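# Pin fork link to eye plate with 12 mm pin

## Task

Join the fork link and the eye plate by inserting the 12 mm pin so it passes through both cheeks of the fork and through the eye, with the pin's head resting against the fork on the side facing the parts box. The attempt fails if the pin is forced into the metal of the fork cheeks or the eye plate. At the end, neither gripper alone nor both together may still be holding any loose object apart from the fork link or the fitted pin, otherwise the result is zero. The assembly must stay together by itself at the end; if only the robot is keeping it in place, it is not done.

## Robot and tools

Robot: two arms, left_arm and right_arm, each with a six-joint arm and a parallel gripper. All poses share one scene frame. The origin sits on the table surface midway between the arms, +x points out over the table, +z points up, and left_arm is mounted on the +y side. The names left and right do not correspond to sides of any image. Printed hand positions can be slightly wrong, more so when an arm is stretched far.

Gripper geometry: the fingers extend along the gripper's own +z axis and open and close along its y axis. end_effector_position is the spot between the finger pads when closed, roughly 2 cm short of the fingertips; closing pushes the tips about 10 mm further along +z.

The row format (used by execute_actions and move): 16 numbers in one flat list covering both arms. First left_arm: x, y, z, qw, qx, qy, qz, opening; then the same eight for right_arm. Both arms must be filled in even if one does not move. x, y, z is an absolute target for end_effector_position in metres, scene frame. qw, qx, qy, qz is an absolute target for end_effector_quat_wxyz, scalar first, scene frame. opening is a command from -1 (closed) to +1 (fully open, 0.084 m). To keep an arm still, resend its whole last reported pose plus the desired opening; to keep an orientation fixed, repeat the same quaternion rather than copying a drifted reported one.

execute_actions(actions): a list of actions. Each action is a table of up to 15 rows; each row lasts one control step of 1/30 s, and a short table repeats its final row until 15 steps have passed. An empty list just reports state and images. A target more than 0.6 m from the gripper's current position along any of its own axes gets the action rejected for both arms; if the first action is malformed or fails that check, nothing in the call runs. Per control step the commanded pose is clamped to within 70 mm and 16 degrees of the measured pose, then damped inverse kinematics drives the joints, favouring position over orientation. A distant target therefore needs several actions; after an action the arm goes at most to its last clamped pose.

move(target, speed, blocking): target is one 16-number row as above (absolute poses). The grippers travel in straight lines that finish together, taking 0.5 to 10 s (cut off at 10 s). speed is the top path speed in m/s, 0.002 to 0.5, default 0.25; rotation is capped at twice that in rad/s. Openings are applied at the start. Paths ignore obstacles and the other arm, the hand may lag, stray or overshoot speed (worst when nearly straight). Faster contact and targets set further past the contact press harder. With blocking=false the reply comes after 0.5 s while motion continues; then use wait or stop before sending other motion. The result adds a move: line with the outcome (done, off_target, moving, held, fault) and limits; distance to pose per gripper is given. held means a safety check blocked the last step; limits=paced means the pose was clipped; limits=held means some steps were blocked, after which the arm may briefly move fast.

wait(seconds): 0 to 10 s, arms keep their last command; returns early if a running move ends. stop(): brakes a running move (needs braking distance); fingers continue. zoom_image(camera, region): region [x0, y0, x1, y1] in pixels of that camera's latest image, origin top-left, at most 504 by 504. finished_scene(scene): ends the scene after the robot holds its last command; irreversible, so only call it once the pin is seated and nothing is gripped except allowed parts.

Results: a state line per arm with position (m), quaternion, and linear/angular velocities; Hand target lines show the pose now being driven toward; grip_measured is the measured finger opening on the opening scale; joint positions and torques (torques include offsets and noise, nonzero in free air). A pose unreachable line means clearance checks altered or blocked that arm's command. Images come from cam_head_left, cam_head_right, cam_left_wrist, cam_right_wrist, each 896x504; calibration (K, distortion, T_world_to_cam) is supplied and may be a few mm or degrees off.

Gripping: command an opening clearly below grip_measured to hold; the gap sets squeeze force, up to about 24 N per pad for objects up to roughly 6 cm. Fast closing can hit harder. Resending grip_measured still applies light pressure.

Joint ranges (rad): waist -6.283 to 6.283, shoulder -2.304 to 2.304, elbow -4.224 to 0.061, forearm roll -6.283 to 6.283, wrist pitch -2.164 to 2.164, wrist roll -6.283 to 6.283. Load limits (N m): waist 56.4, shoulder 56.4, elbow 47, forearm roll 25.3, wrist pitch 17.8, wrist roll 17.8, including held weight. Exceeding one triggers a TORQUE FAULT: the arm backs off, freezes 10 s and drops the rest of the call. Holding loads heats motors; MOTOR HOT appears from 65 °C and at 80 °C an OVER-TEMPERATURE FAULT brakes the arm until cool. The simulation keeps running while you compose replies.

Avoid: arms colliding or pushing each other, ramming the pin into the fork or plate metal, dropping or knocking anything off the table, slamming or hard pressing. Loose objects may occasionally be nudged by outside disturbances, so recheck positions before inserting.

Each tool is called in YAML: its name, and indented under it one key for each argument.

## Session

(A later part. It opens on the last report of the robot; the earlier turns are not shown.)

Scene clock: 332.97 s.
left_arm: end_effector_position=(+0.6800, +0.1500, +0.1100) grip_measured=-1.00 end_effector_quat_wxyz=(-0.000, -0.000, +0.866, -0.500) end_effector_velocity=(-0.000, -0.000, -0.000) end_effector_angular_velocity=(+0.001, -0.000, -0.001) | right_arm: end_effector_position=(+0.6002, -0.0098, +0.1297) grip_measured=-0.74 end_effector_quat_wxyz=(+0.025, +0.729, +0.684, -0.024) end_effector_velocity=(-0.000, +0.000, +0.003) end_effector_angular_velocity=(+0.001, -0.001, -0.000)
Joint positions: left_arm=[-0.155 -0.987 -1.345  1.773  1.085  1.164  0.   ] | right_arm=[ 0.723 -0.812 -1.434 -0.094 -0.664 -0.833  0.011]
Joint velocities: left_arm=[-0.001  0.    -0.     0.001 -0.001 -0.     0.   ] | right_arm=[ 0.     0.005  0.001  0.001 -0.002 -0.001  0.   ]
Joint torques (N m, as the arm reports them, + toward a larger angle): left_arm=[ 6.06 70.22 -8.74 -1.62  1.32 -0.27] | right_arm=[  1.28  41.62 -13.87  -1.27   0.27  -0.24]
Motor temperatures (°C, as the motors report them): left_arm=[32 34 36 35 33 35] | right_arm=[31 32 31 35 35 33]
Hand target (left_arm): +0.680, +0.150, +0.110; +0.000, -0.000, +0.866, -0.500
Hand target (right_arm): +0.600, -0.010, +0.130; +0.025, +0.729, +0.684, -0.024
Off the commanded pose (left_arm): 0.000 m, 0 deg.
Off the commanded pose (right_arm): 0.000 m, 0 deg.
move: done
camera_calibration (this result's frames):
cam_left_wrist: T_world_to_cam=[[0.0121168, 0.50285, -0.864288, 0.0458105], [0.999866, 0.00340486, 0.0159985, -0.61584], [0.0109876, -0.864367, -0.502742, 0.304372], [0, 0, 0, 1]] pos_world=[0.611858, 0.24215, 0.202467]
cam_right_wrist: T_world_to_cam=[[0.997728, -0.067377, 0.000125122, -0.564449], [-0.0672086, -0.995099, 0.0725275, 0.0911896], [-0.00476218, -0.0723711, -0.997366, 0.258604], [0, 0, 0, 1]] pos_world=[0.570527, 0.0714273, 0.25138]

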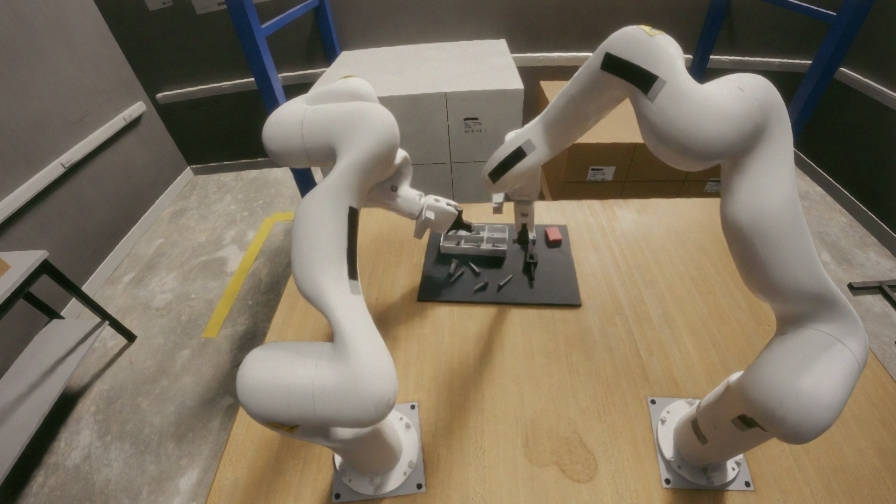

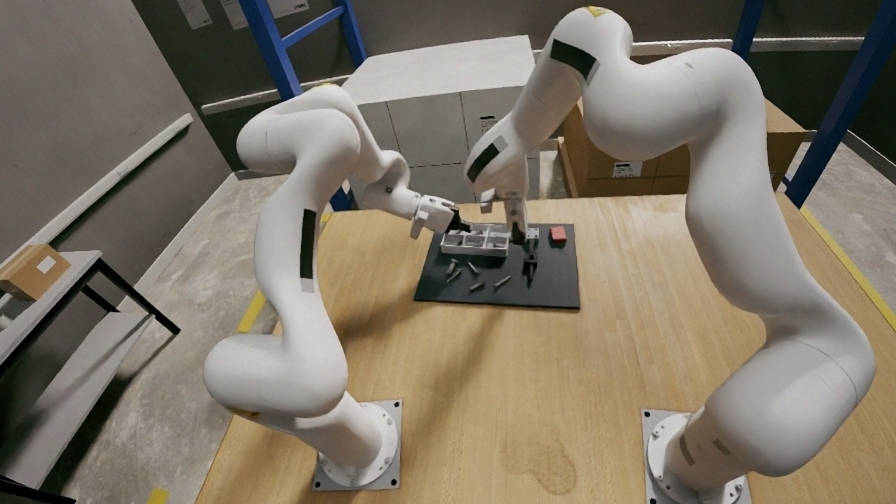

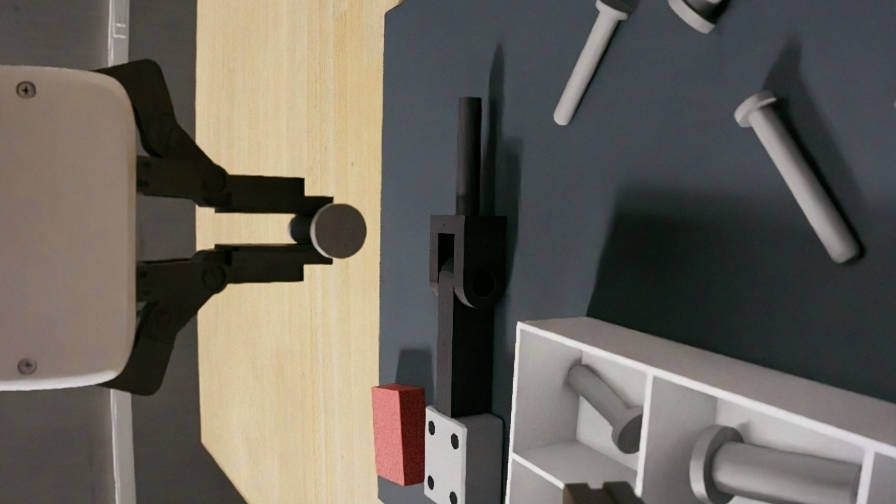

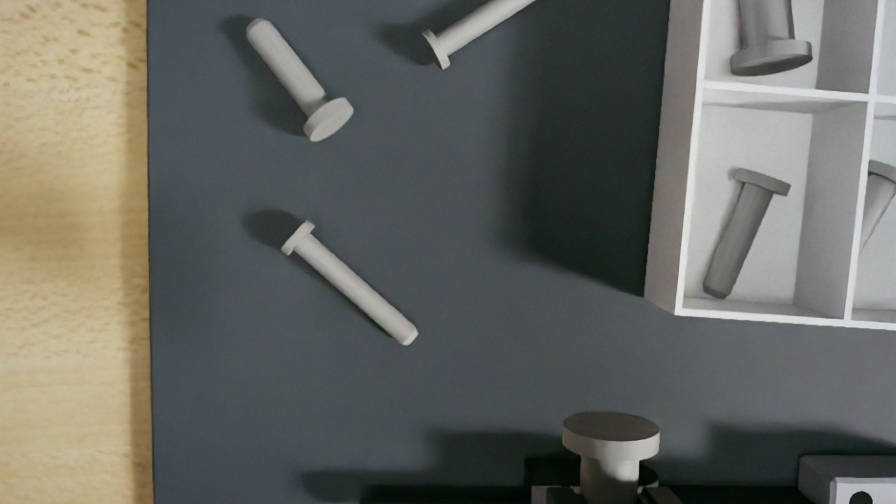

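move:
  target: [0.68,0.15,0.11,0,0,0.866,-0.5,-1,0.6255,0.002,0.06,0.0255,0.729,0.684,-0.024,-1]
  speed: 0.08

move:
  target: [0.68,0.15,0.11,0,0,0.866,-0.5,-1,0.6255,0.002,0.040,0.0255,0.729,0.684,-0.024,-1]
  speed: 0.02

move:
  target: [0.68,0.15,0.11,0,0,0.866,-0.5,-1,0.6255,-0.010,0.040,0.0255,0.729,0.684,-0.024,-1]
  speed: 0.004

zoom_image:
  camera: "cam_left_wrist"
  region: [410,200,570,340]

Scene clock: 336.90 s.
left_arm: end_effector_position=(+0.6800, +0.1500, +0.1100) grip_measured=-1.00 end_effector_quat_wxyz=(+0.000, +0.000, +0.866, -0.500) end_effector_velocity=(+0.000, +0.001, -0.001) end_effector_angular_velocity=(-0.000, +0.001, +0.002) | right_arm: end_effector_position=(+0.6253, +0.0019, +0.0603) grip_measured=-0.74 end_effector_quat_wxyz=(+0.026, +0.729, +0.684, -0.024) end_effector_velocity=(+0.002, +0.000, -0.001) end_effector_angular_velocity=(+0.000, -0.001, +0.001)
Joint positions: left_arm=[-0.155 -0.987 -1.345  1.773  1.085  1.164  0.   ] | right_arm=[ 0.716 -0.979 -1.55  -0.101 -0.613 -0.83   0.011]
Joint velocities: left_arm=[ 0.001 -0.001  0.    -0.    -0.    -0.     0.   ] | right_arm=[-0.001 -0.005 -0.006 -0.001  0.    -0.001 -0.   ]
Joint torques (N m, as the arm reports them, + toward a larger angle): left_arm=[ 6.21 69.45 -9.11 -1.76  1.39 -0.28] | right_arm=[  1.68  45.06 -12.46  -0.73   0.34  -0.36]
Motor temperatures (°C, as the motors report them): left_arm=[32 34 36 35 33 35] | right_arm=[31 32 31 35 35 33]
Hand target (left_arm): +0.680, +0.150, +0.110; +0.000, -0.000, +0.866, -0.500
Hand target (right_arm): +0.625, +0.002, +0.060; +0.026, +0.729, +0.684, -0.024
Off the commanded pose (left_arm): 0.000 m, 0 deg.
Off the commanded pose (right_arm): 0.000 m, 0 deg.
move: done
camera_calibration (this result's frames):
cam_left_wrist: T_world_to_cam=[[0.0121169, 0.502851, -0.864288, 0.0458104], [0.999866, 0.00340481, 0.0159986, -0.61584], [0.0109876, -0.864367, -0.502742, 0.304372], [0, 0, 0, 1]] pos_world=[0.611859, 0.24215, 0.202467]
cam_right_wrist: T_world_to_cam=[[0.99772, -0.0674927, 0.000640972, -0.588667], [-0.0673626, -0.99511, 0.0722441, 0.109631], [-0.00423812, -0.0721226, -0.997387, 0.189973], [0, 0, 0, 1]] pos_world=[0.595515, 0.0830655, 0.181934]

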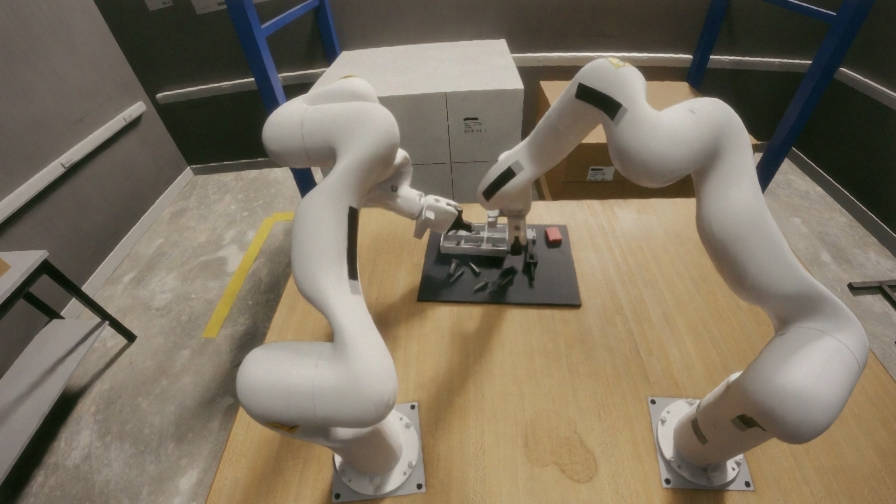

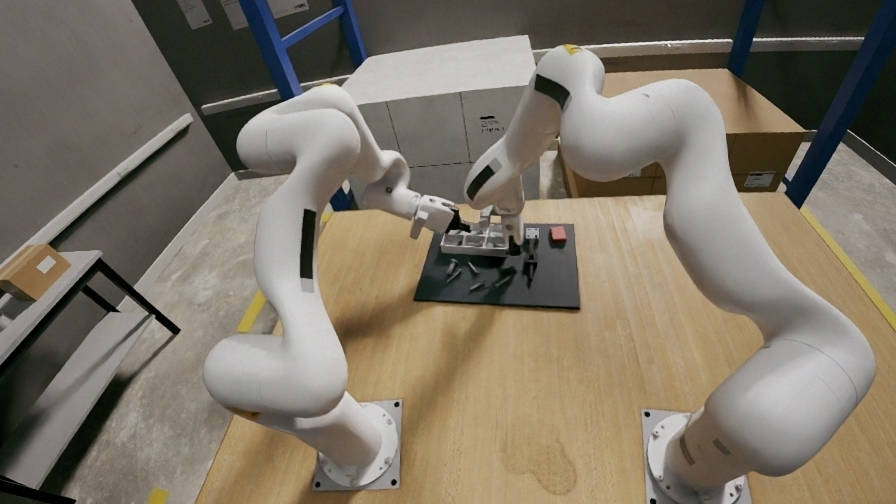

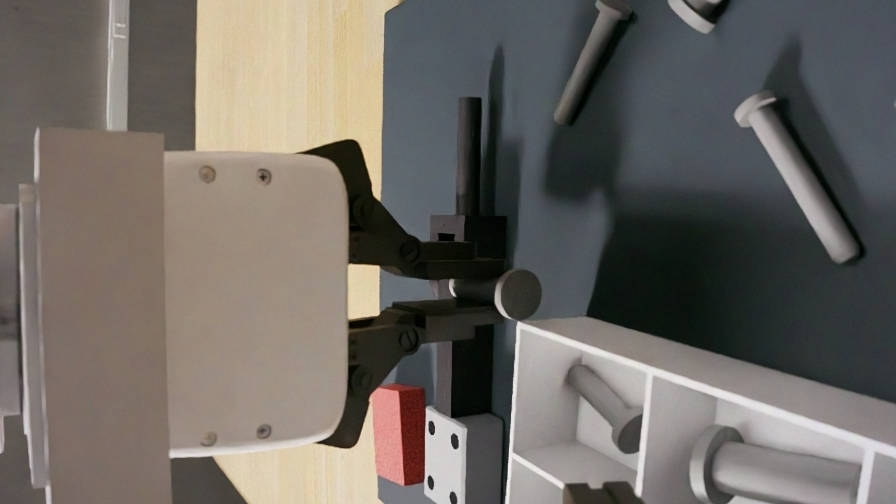

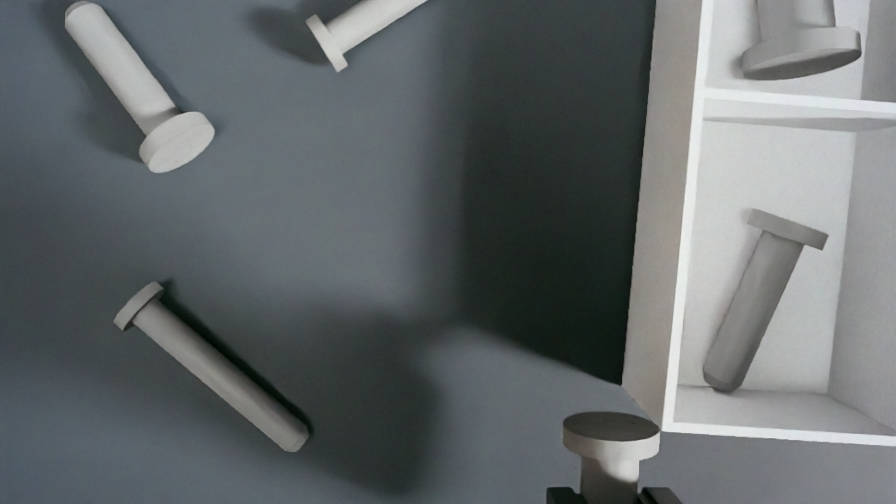

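Scene clock: 338.20 s.
left_arm: end_effector_position=(+0.6800, +0.1500, +0.1100) grip_measured=-1.00 end_effector_quat_wxyz=(-0.000, +0.000, +0.866, -0.500) end_effector_velocity=(-0.000, +0.001, -0.001) end_effector_angular_velocity=(+0.001, +0.001, +0.001) | right_arm: end_effector_position=(+0.6254, +0.0020, +0.0402) grip_measured=-0.74 end_effector_quat_wxyz=(+0.026, +0.729, +0.684, -0.024) end_effector_velocity=(+0.002, -0.000, -0.001) end_effector_angular_velocity=(+0.002, -0.002, -0.003)
Joint positions: left_arm=[-0.155 -0.987 -1.345  1.773  1.085  1.164  0.   ] | right_arm=[ 0.716 -1.014 -1.56  -0.105 -0.588 -0.826  0.011]
Joint velocities: left_arm=[ 0.001 -0.001  0.     0.    -0.     0.     0.   ] | right_arm=[-0.002 -0.002 -0.002  0.001  0.002 -0.    -0.   ]
Joint torques (N m, as the arm reports them, + toward a larger angle): left_arm=[ 6.61 69.56 -8.79 -1.96  1.21 -0.3 ] | right_arm=[ -2.32  44.44 -13.92   0.28   0.23  -0.27]
Motor temperatures (°C, as the motors report them): left_arm=[32 34 36 35 33 35] | right_arm=[31 32 31 35 35 33]
Hand target (left_arm): +0.680, +0.150, +0.110; -0.000, -0.000, +0.866, -0.500
Hand target (right_arm): +0.625, +0.002, +0.040; +0.026, +0.729, +0.684, -0.024
Off the commanded pose (left_arm): 0.000 m, 0 deg.
Off the commanded pose (right_arm): 0.000 m, 0 deg.
move: done
camera_calibration (this result's frames):
cam_left_wrist: T_world_to_cam=[[0.0121167, 0.502851, -0.864288, 0.0458105], [0.999866, 0.00340474, 0.0159984, -0.61584], [0.0109875, -0.864367, -0.502742, 0.304372], [0, 0, 0, 1]] pos_world=[0.611858, 0.24215, 0.202467]
cam_right_wrist: T_world_to_cam=[[0.997721, -0.0674761, 0.000452808, -0.588802], [-0.0673318, -0.995101, 0.0723849, 0.111165], [-0.00443367, -0.0722505, -0.997377, 0.170088], [0, 0, 0, 1]] pos_world=[0.595699, 0.0831796, 0.161861]

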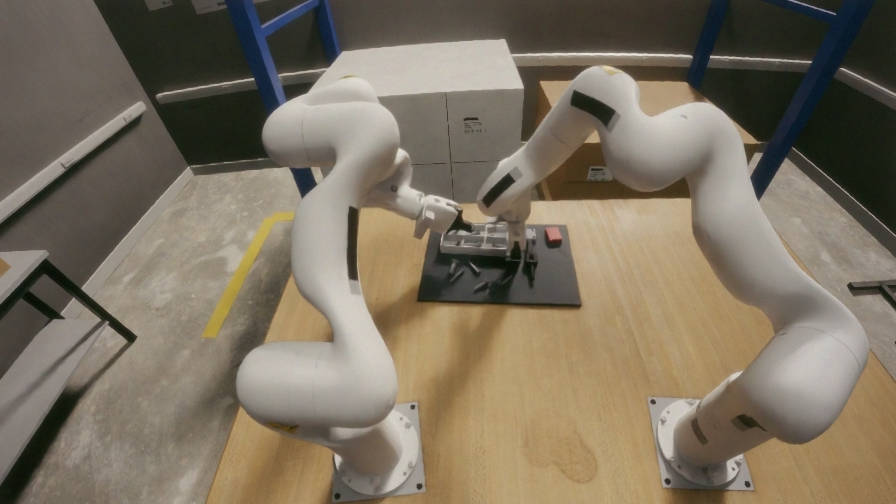

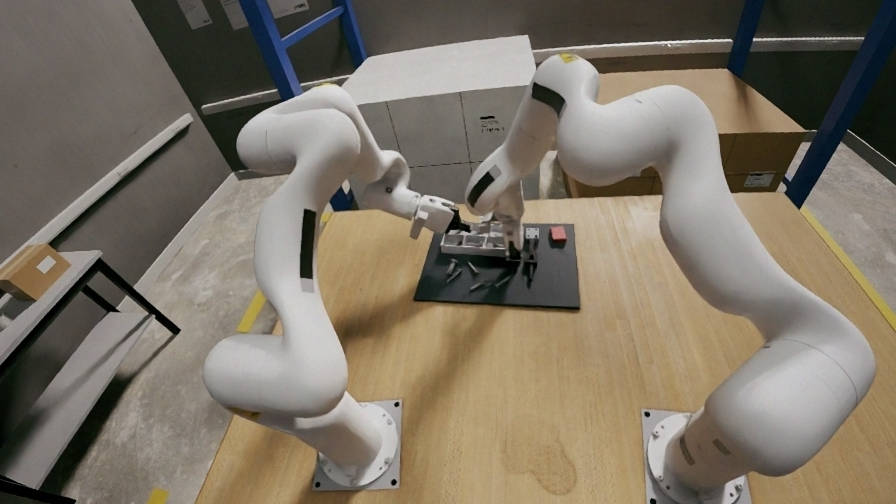

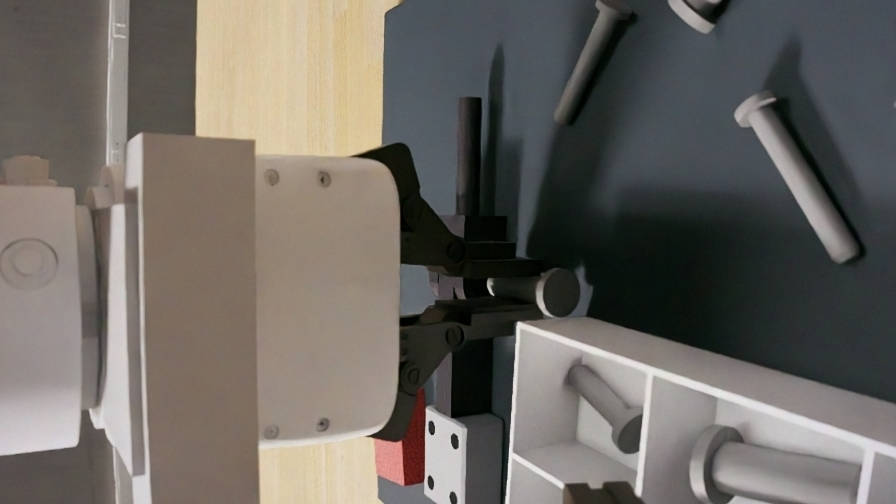

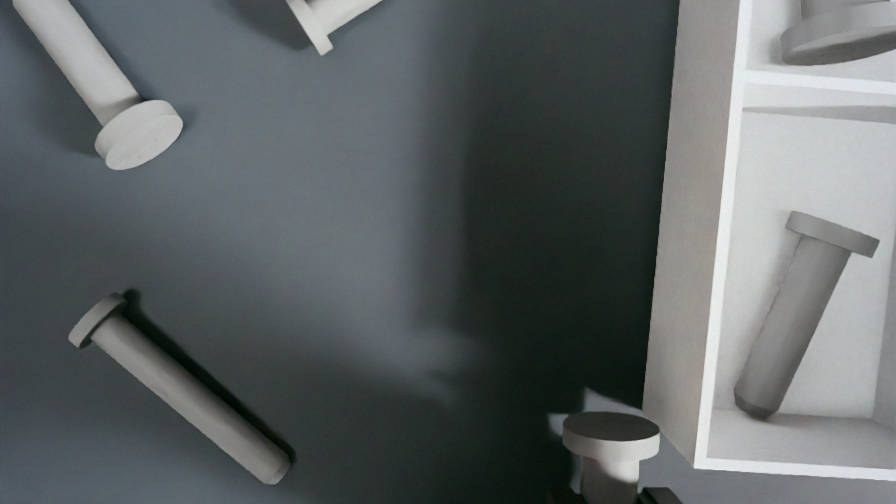

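Scene clock: 341.40 s.
left_arm: end_effector_position=(+0.6800, +0.1500, +0.1100) grip_measured=-1.00 end_effector_quat_wxyz=(-0.000, -0.000, +0.866, -0.500) end_effector_velocity=(+0.000, +0.000, -0.000) end_effector_angular_velocity=(+0.001, -0.000, +0.001) | right_arm: end_effector_position=(+0.6255, -0.0099, +0.0400) grip_measured=-0.74 end_effector_quat_wxyz=(+0.025, +0.729, +0.684, -0.024) end_effector_velocity=(+0.001, -0.001, +0.000) end_effector_angular_velocity=(+0.000, -0.001, -0.000)
Joint positions: left_arm=[-0.155 -0.987 -1.345  1.773  1.085  1.164  0.   ] | right_arm=[ 0.701 -1.    -1.534 -0.108 -0.574 -0.837  0.011]
Joint velocities: left_arm=[-0.     0.     0.    -0.    -0.001 -0.     0.   ] | right_arm=[-0.001  0.     0.001 -0.001  0.001 -0.001 -0.   ]
Joint torques (N m, as the arm reports them, + toward a larger angle): left_arm=[ 6.39 69.92 -8.41 -1.74  1.36 -0.23] | right_arm=[ -0.47  44.41 -13.53  -1.57   0.74  -0.32]
Motor temperatures (°C, as the motors report them): left_arm=[32 34 36 35 33 35] | right_arm=[31 32 31 35 35 33]
Hand target (left_arm): +0.680, +0.150, +0.110; -0.000, +0.000, +0.866, -0.500
Hand target (right_arm): +0.625, -0.010, +0.040; +0.025, +0.729, +0.684, -0.024
Off the commanded pose (left_arm): 0.000 m, 0 deg.
Off the commanded pose (right_arm): 0.000 m, 0 deg.
move: done
camera_calibration (this result's frames):
cam_left_wrist: T_world_to_cam=[[0.0121167, 0.502851, -0.864288, 0.0458105], [0.999866, 0.00340492, 0.0159984, -0.61584], [0.0109877, -0.864367, -0.502742, 0.304372], [0, 0, 0, 1]] pos_world=[0.611859, 0.24215, 0.202467]
cam_right_wrist: T_world_to_cam=[[0.997721, -0.0674706, 0.000398243, -0.58964], [-0.0673225, -0.995103, 0.072372, 0.0993521], [-0.00448669, -0.0722339, -0.997378, 0.169104], [0, 0, 0, 1]] pos_world=[0.595744, 0.0712973, 0.161705]

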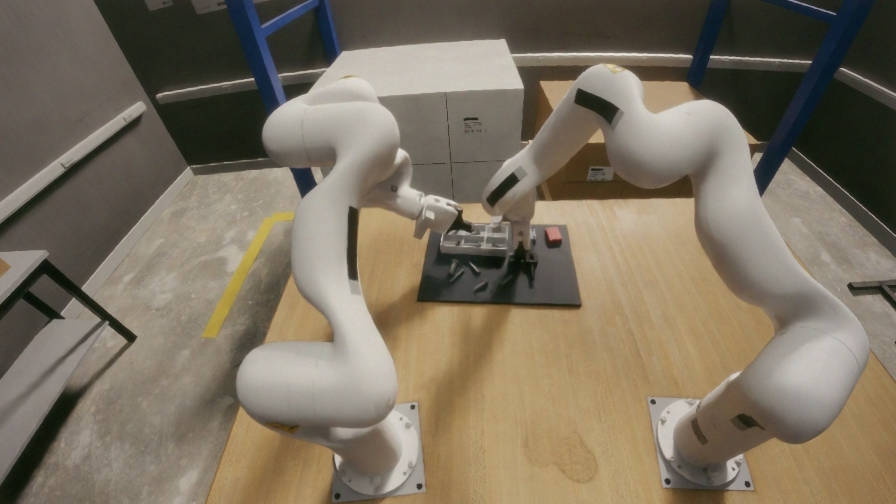

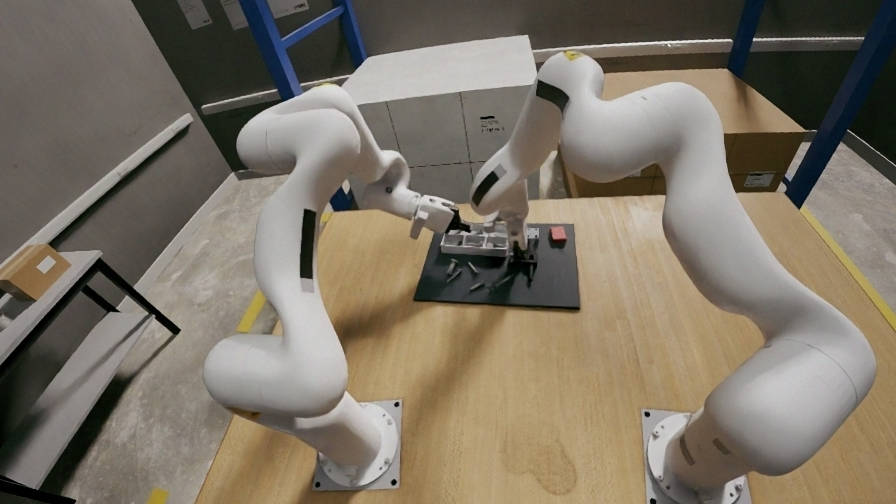

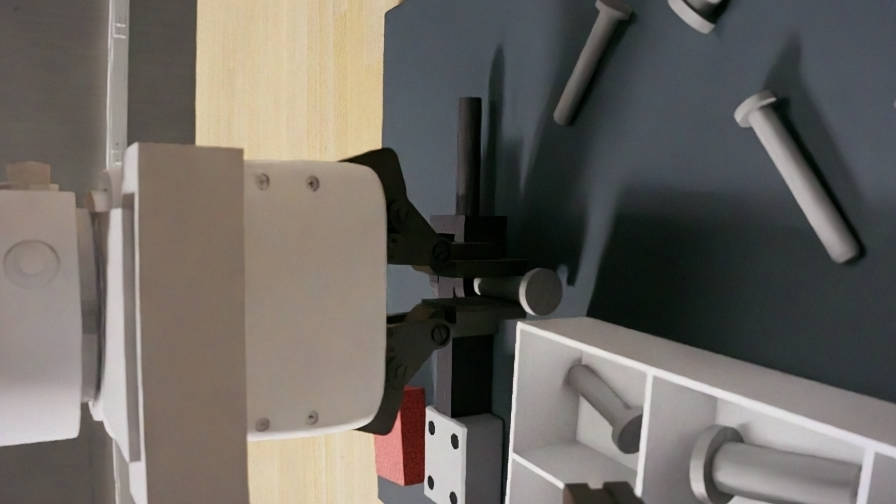

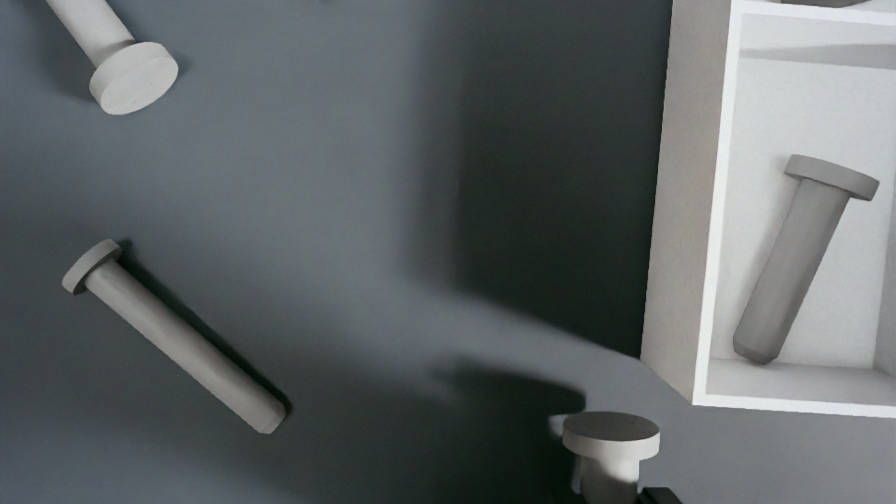

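Region (410, 200, 570, 340) of cam_left_wrist's 896x504 image, scaled by 3.150, with more detail than that image has; it fills the top 441 rows of this view, and the rest is white.

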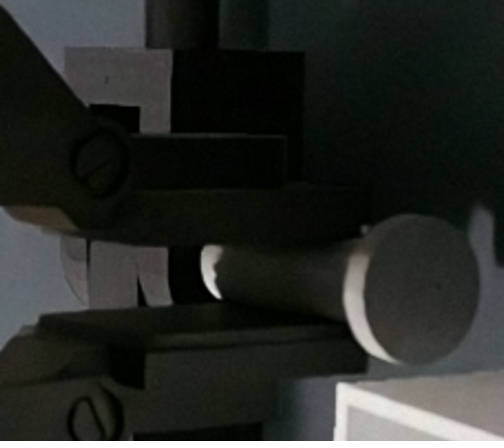

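Free. Continue.

move:
  target: [0.68,0.15,0.11,0,0,0.866,-0.5,-1,0.6255,-0.017,0.040,0.0255,0.729,0.684,-0.024,-1]
  speed: 0.004

zoom_image:
  camera: "cam_left_wrist"
  region: [410,200,570,340]

Scene clock: 344.53 s.
left_arm: end_effector_position=(+0.6800, +0.1500, +0.1100) grip_measured=-1.00 end_effector_quat_wxyz=(+0.000, +0.000, +0.866, -0.500) end_effector_velocity=(+0.000, +0.000, -0.000) end_effector_angular_velocity=(-0.000, +0.000, +0.001) | right_arm: end_effector_position=(+0.6257, -0.0147, +0.0402) grip_measured=-0.74 end_effector_quat_wxyz=(+0.026, +0.728, +0.685, -0.021) end_effector_velocity=(+0.001, -0.000, +0.001) end_effector_angular_velocity=(+0.002, -0.003, -0.001)
Joint positions: left_arm=[-0.155 -0.987 -1.345  1.773  1.085  1.164  0.   ] | right_arm=[ 0.695 -0.993 -1.519 -0.109 -0.562 -0.844  0.011]
Joint velocities: left_arm=[ 0.    -0.     0.    -0.001 -0.    -0.     0.   ] | right_arm=[-0.002  0.002  0.    -0.     0.003 -0.001 -0.   ]
Joint torques (N m, as the arm reports them, + toward a larger angle): left_arm=[ 6.47 69.18 -8.76 -1.92  1.3  -0.27] | right_arm=[-23.43  41.69  -6.97  -6.2   -4.18  -0.44]
Motor temperatures (°C, as the motors report them): left_arm=[32 34 36 35 33 35] | right_arm=[31 32 31 35 35 33]
Hand target (left_arm): +0.680, +0.150, +0.110; -0.000, -0.000, +0.866, -0.500
Hand target (right_arm): +0.625, -0.017, +0.040; +0.025, +0.729, +0.684, -0.024
Off the commanded pose (left_arm): 0.000 m, 0 deg.
Off the commanded pose (right_arm): 0.002 m, 0 deg.
move: done
camera_calibration (this result's frames):
cam_left_wrist: T_world_to_cam=[[0.0121168, 0.50285, -0.864288, 0.0458105], [0.999866, 0.00340487, 0.0159985, -0.61584], [0.0109877, -0.864367, -0.502742, 0.304372], [0, 0, 0, 1]] pos_world=[0.611859, 0.24215, 0.202467]
cam_right_wrist: T_world_to_cam=[[0.99785, -0.0654142, 0.00398293, -0.590389], [-0.0655331, -0.99547, 0.068878, 0.0935765], [-0.000540707, -0.0689909, -0.997617, 0.166541], [0, 0, 0, 1]] pos_world=[0.595342, 0.0660226, 0.16205]

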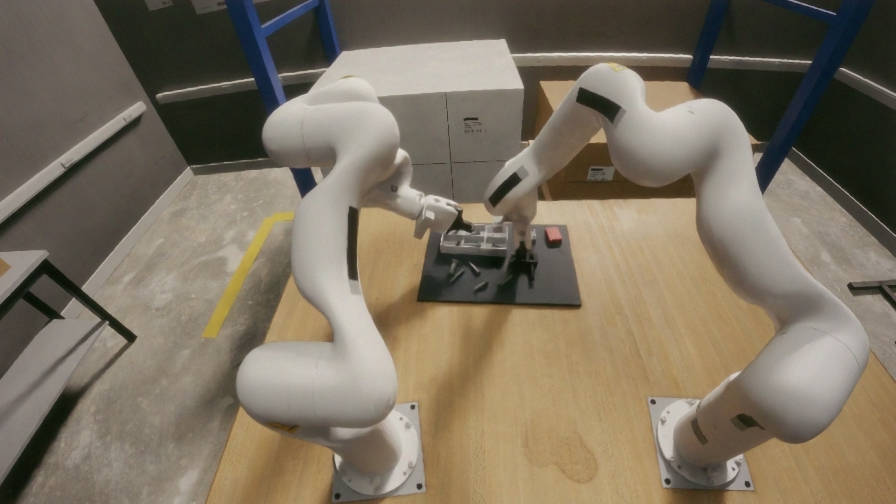

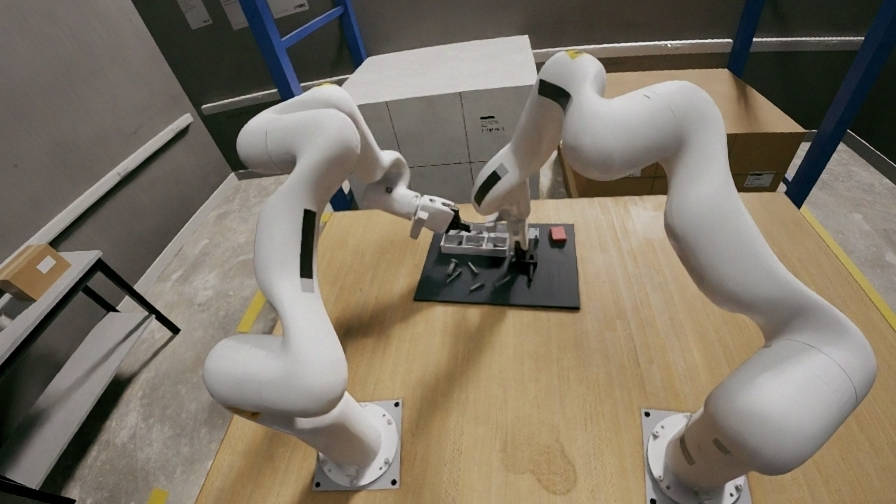

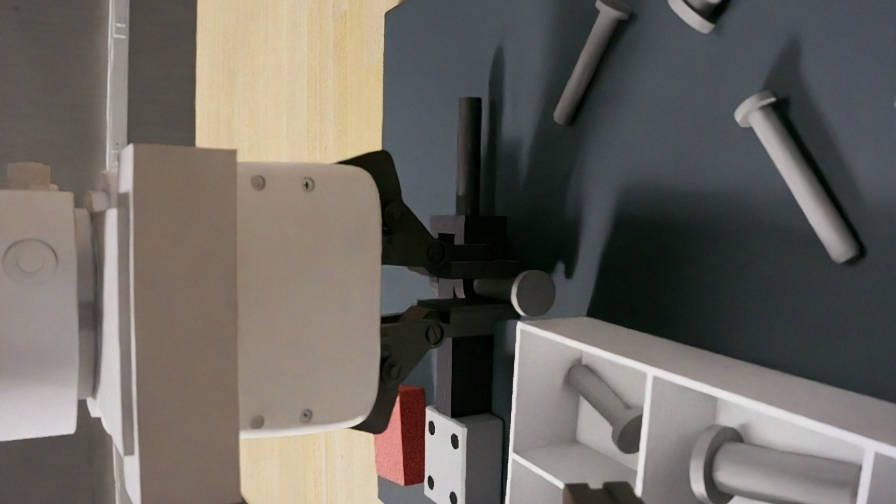

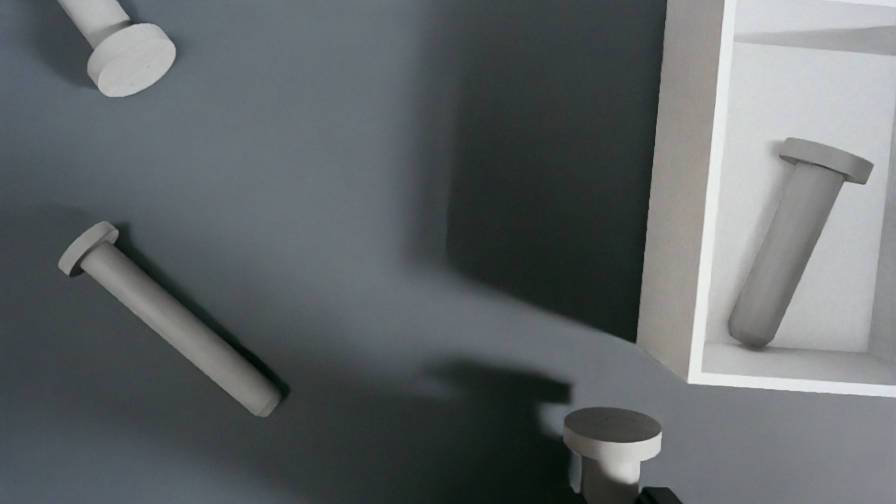

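Region (410, 200, 570, 340) of cam_left_wrist's 896x504 image, scaled by 3.150, with more detail than that image has; it fills the top 441 rows of this view, and the rest is white.

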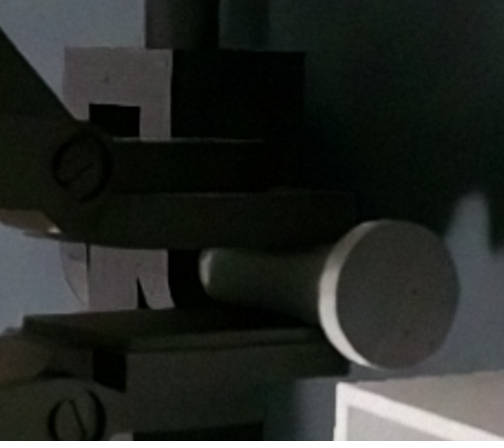

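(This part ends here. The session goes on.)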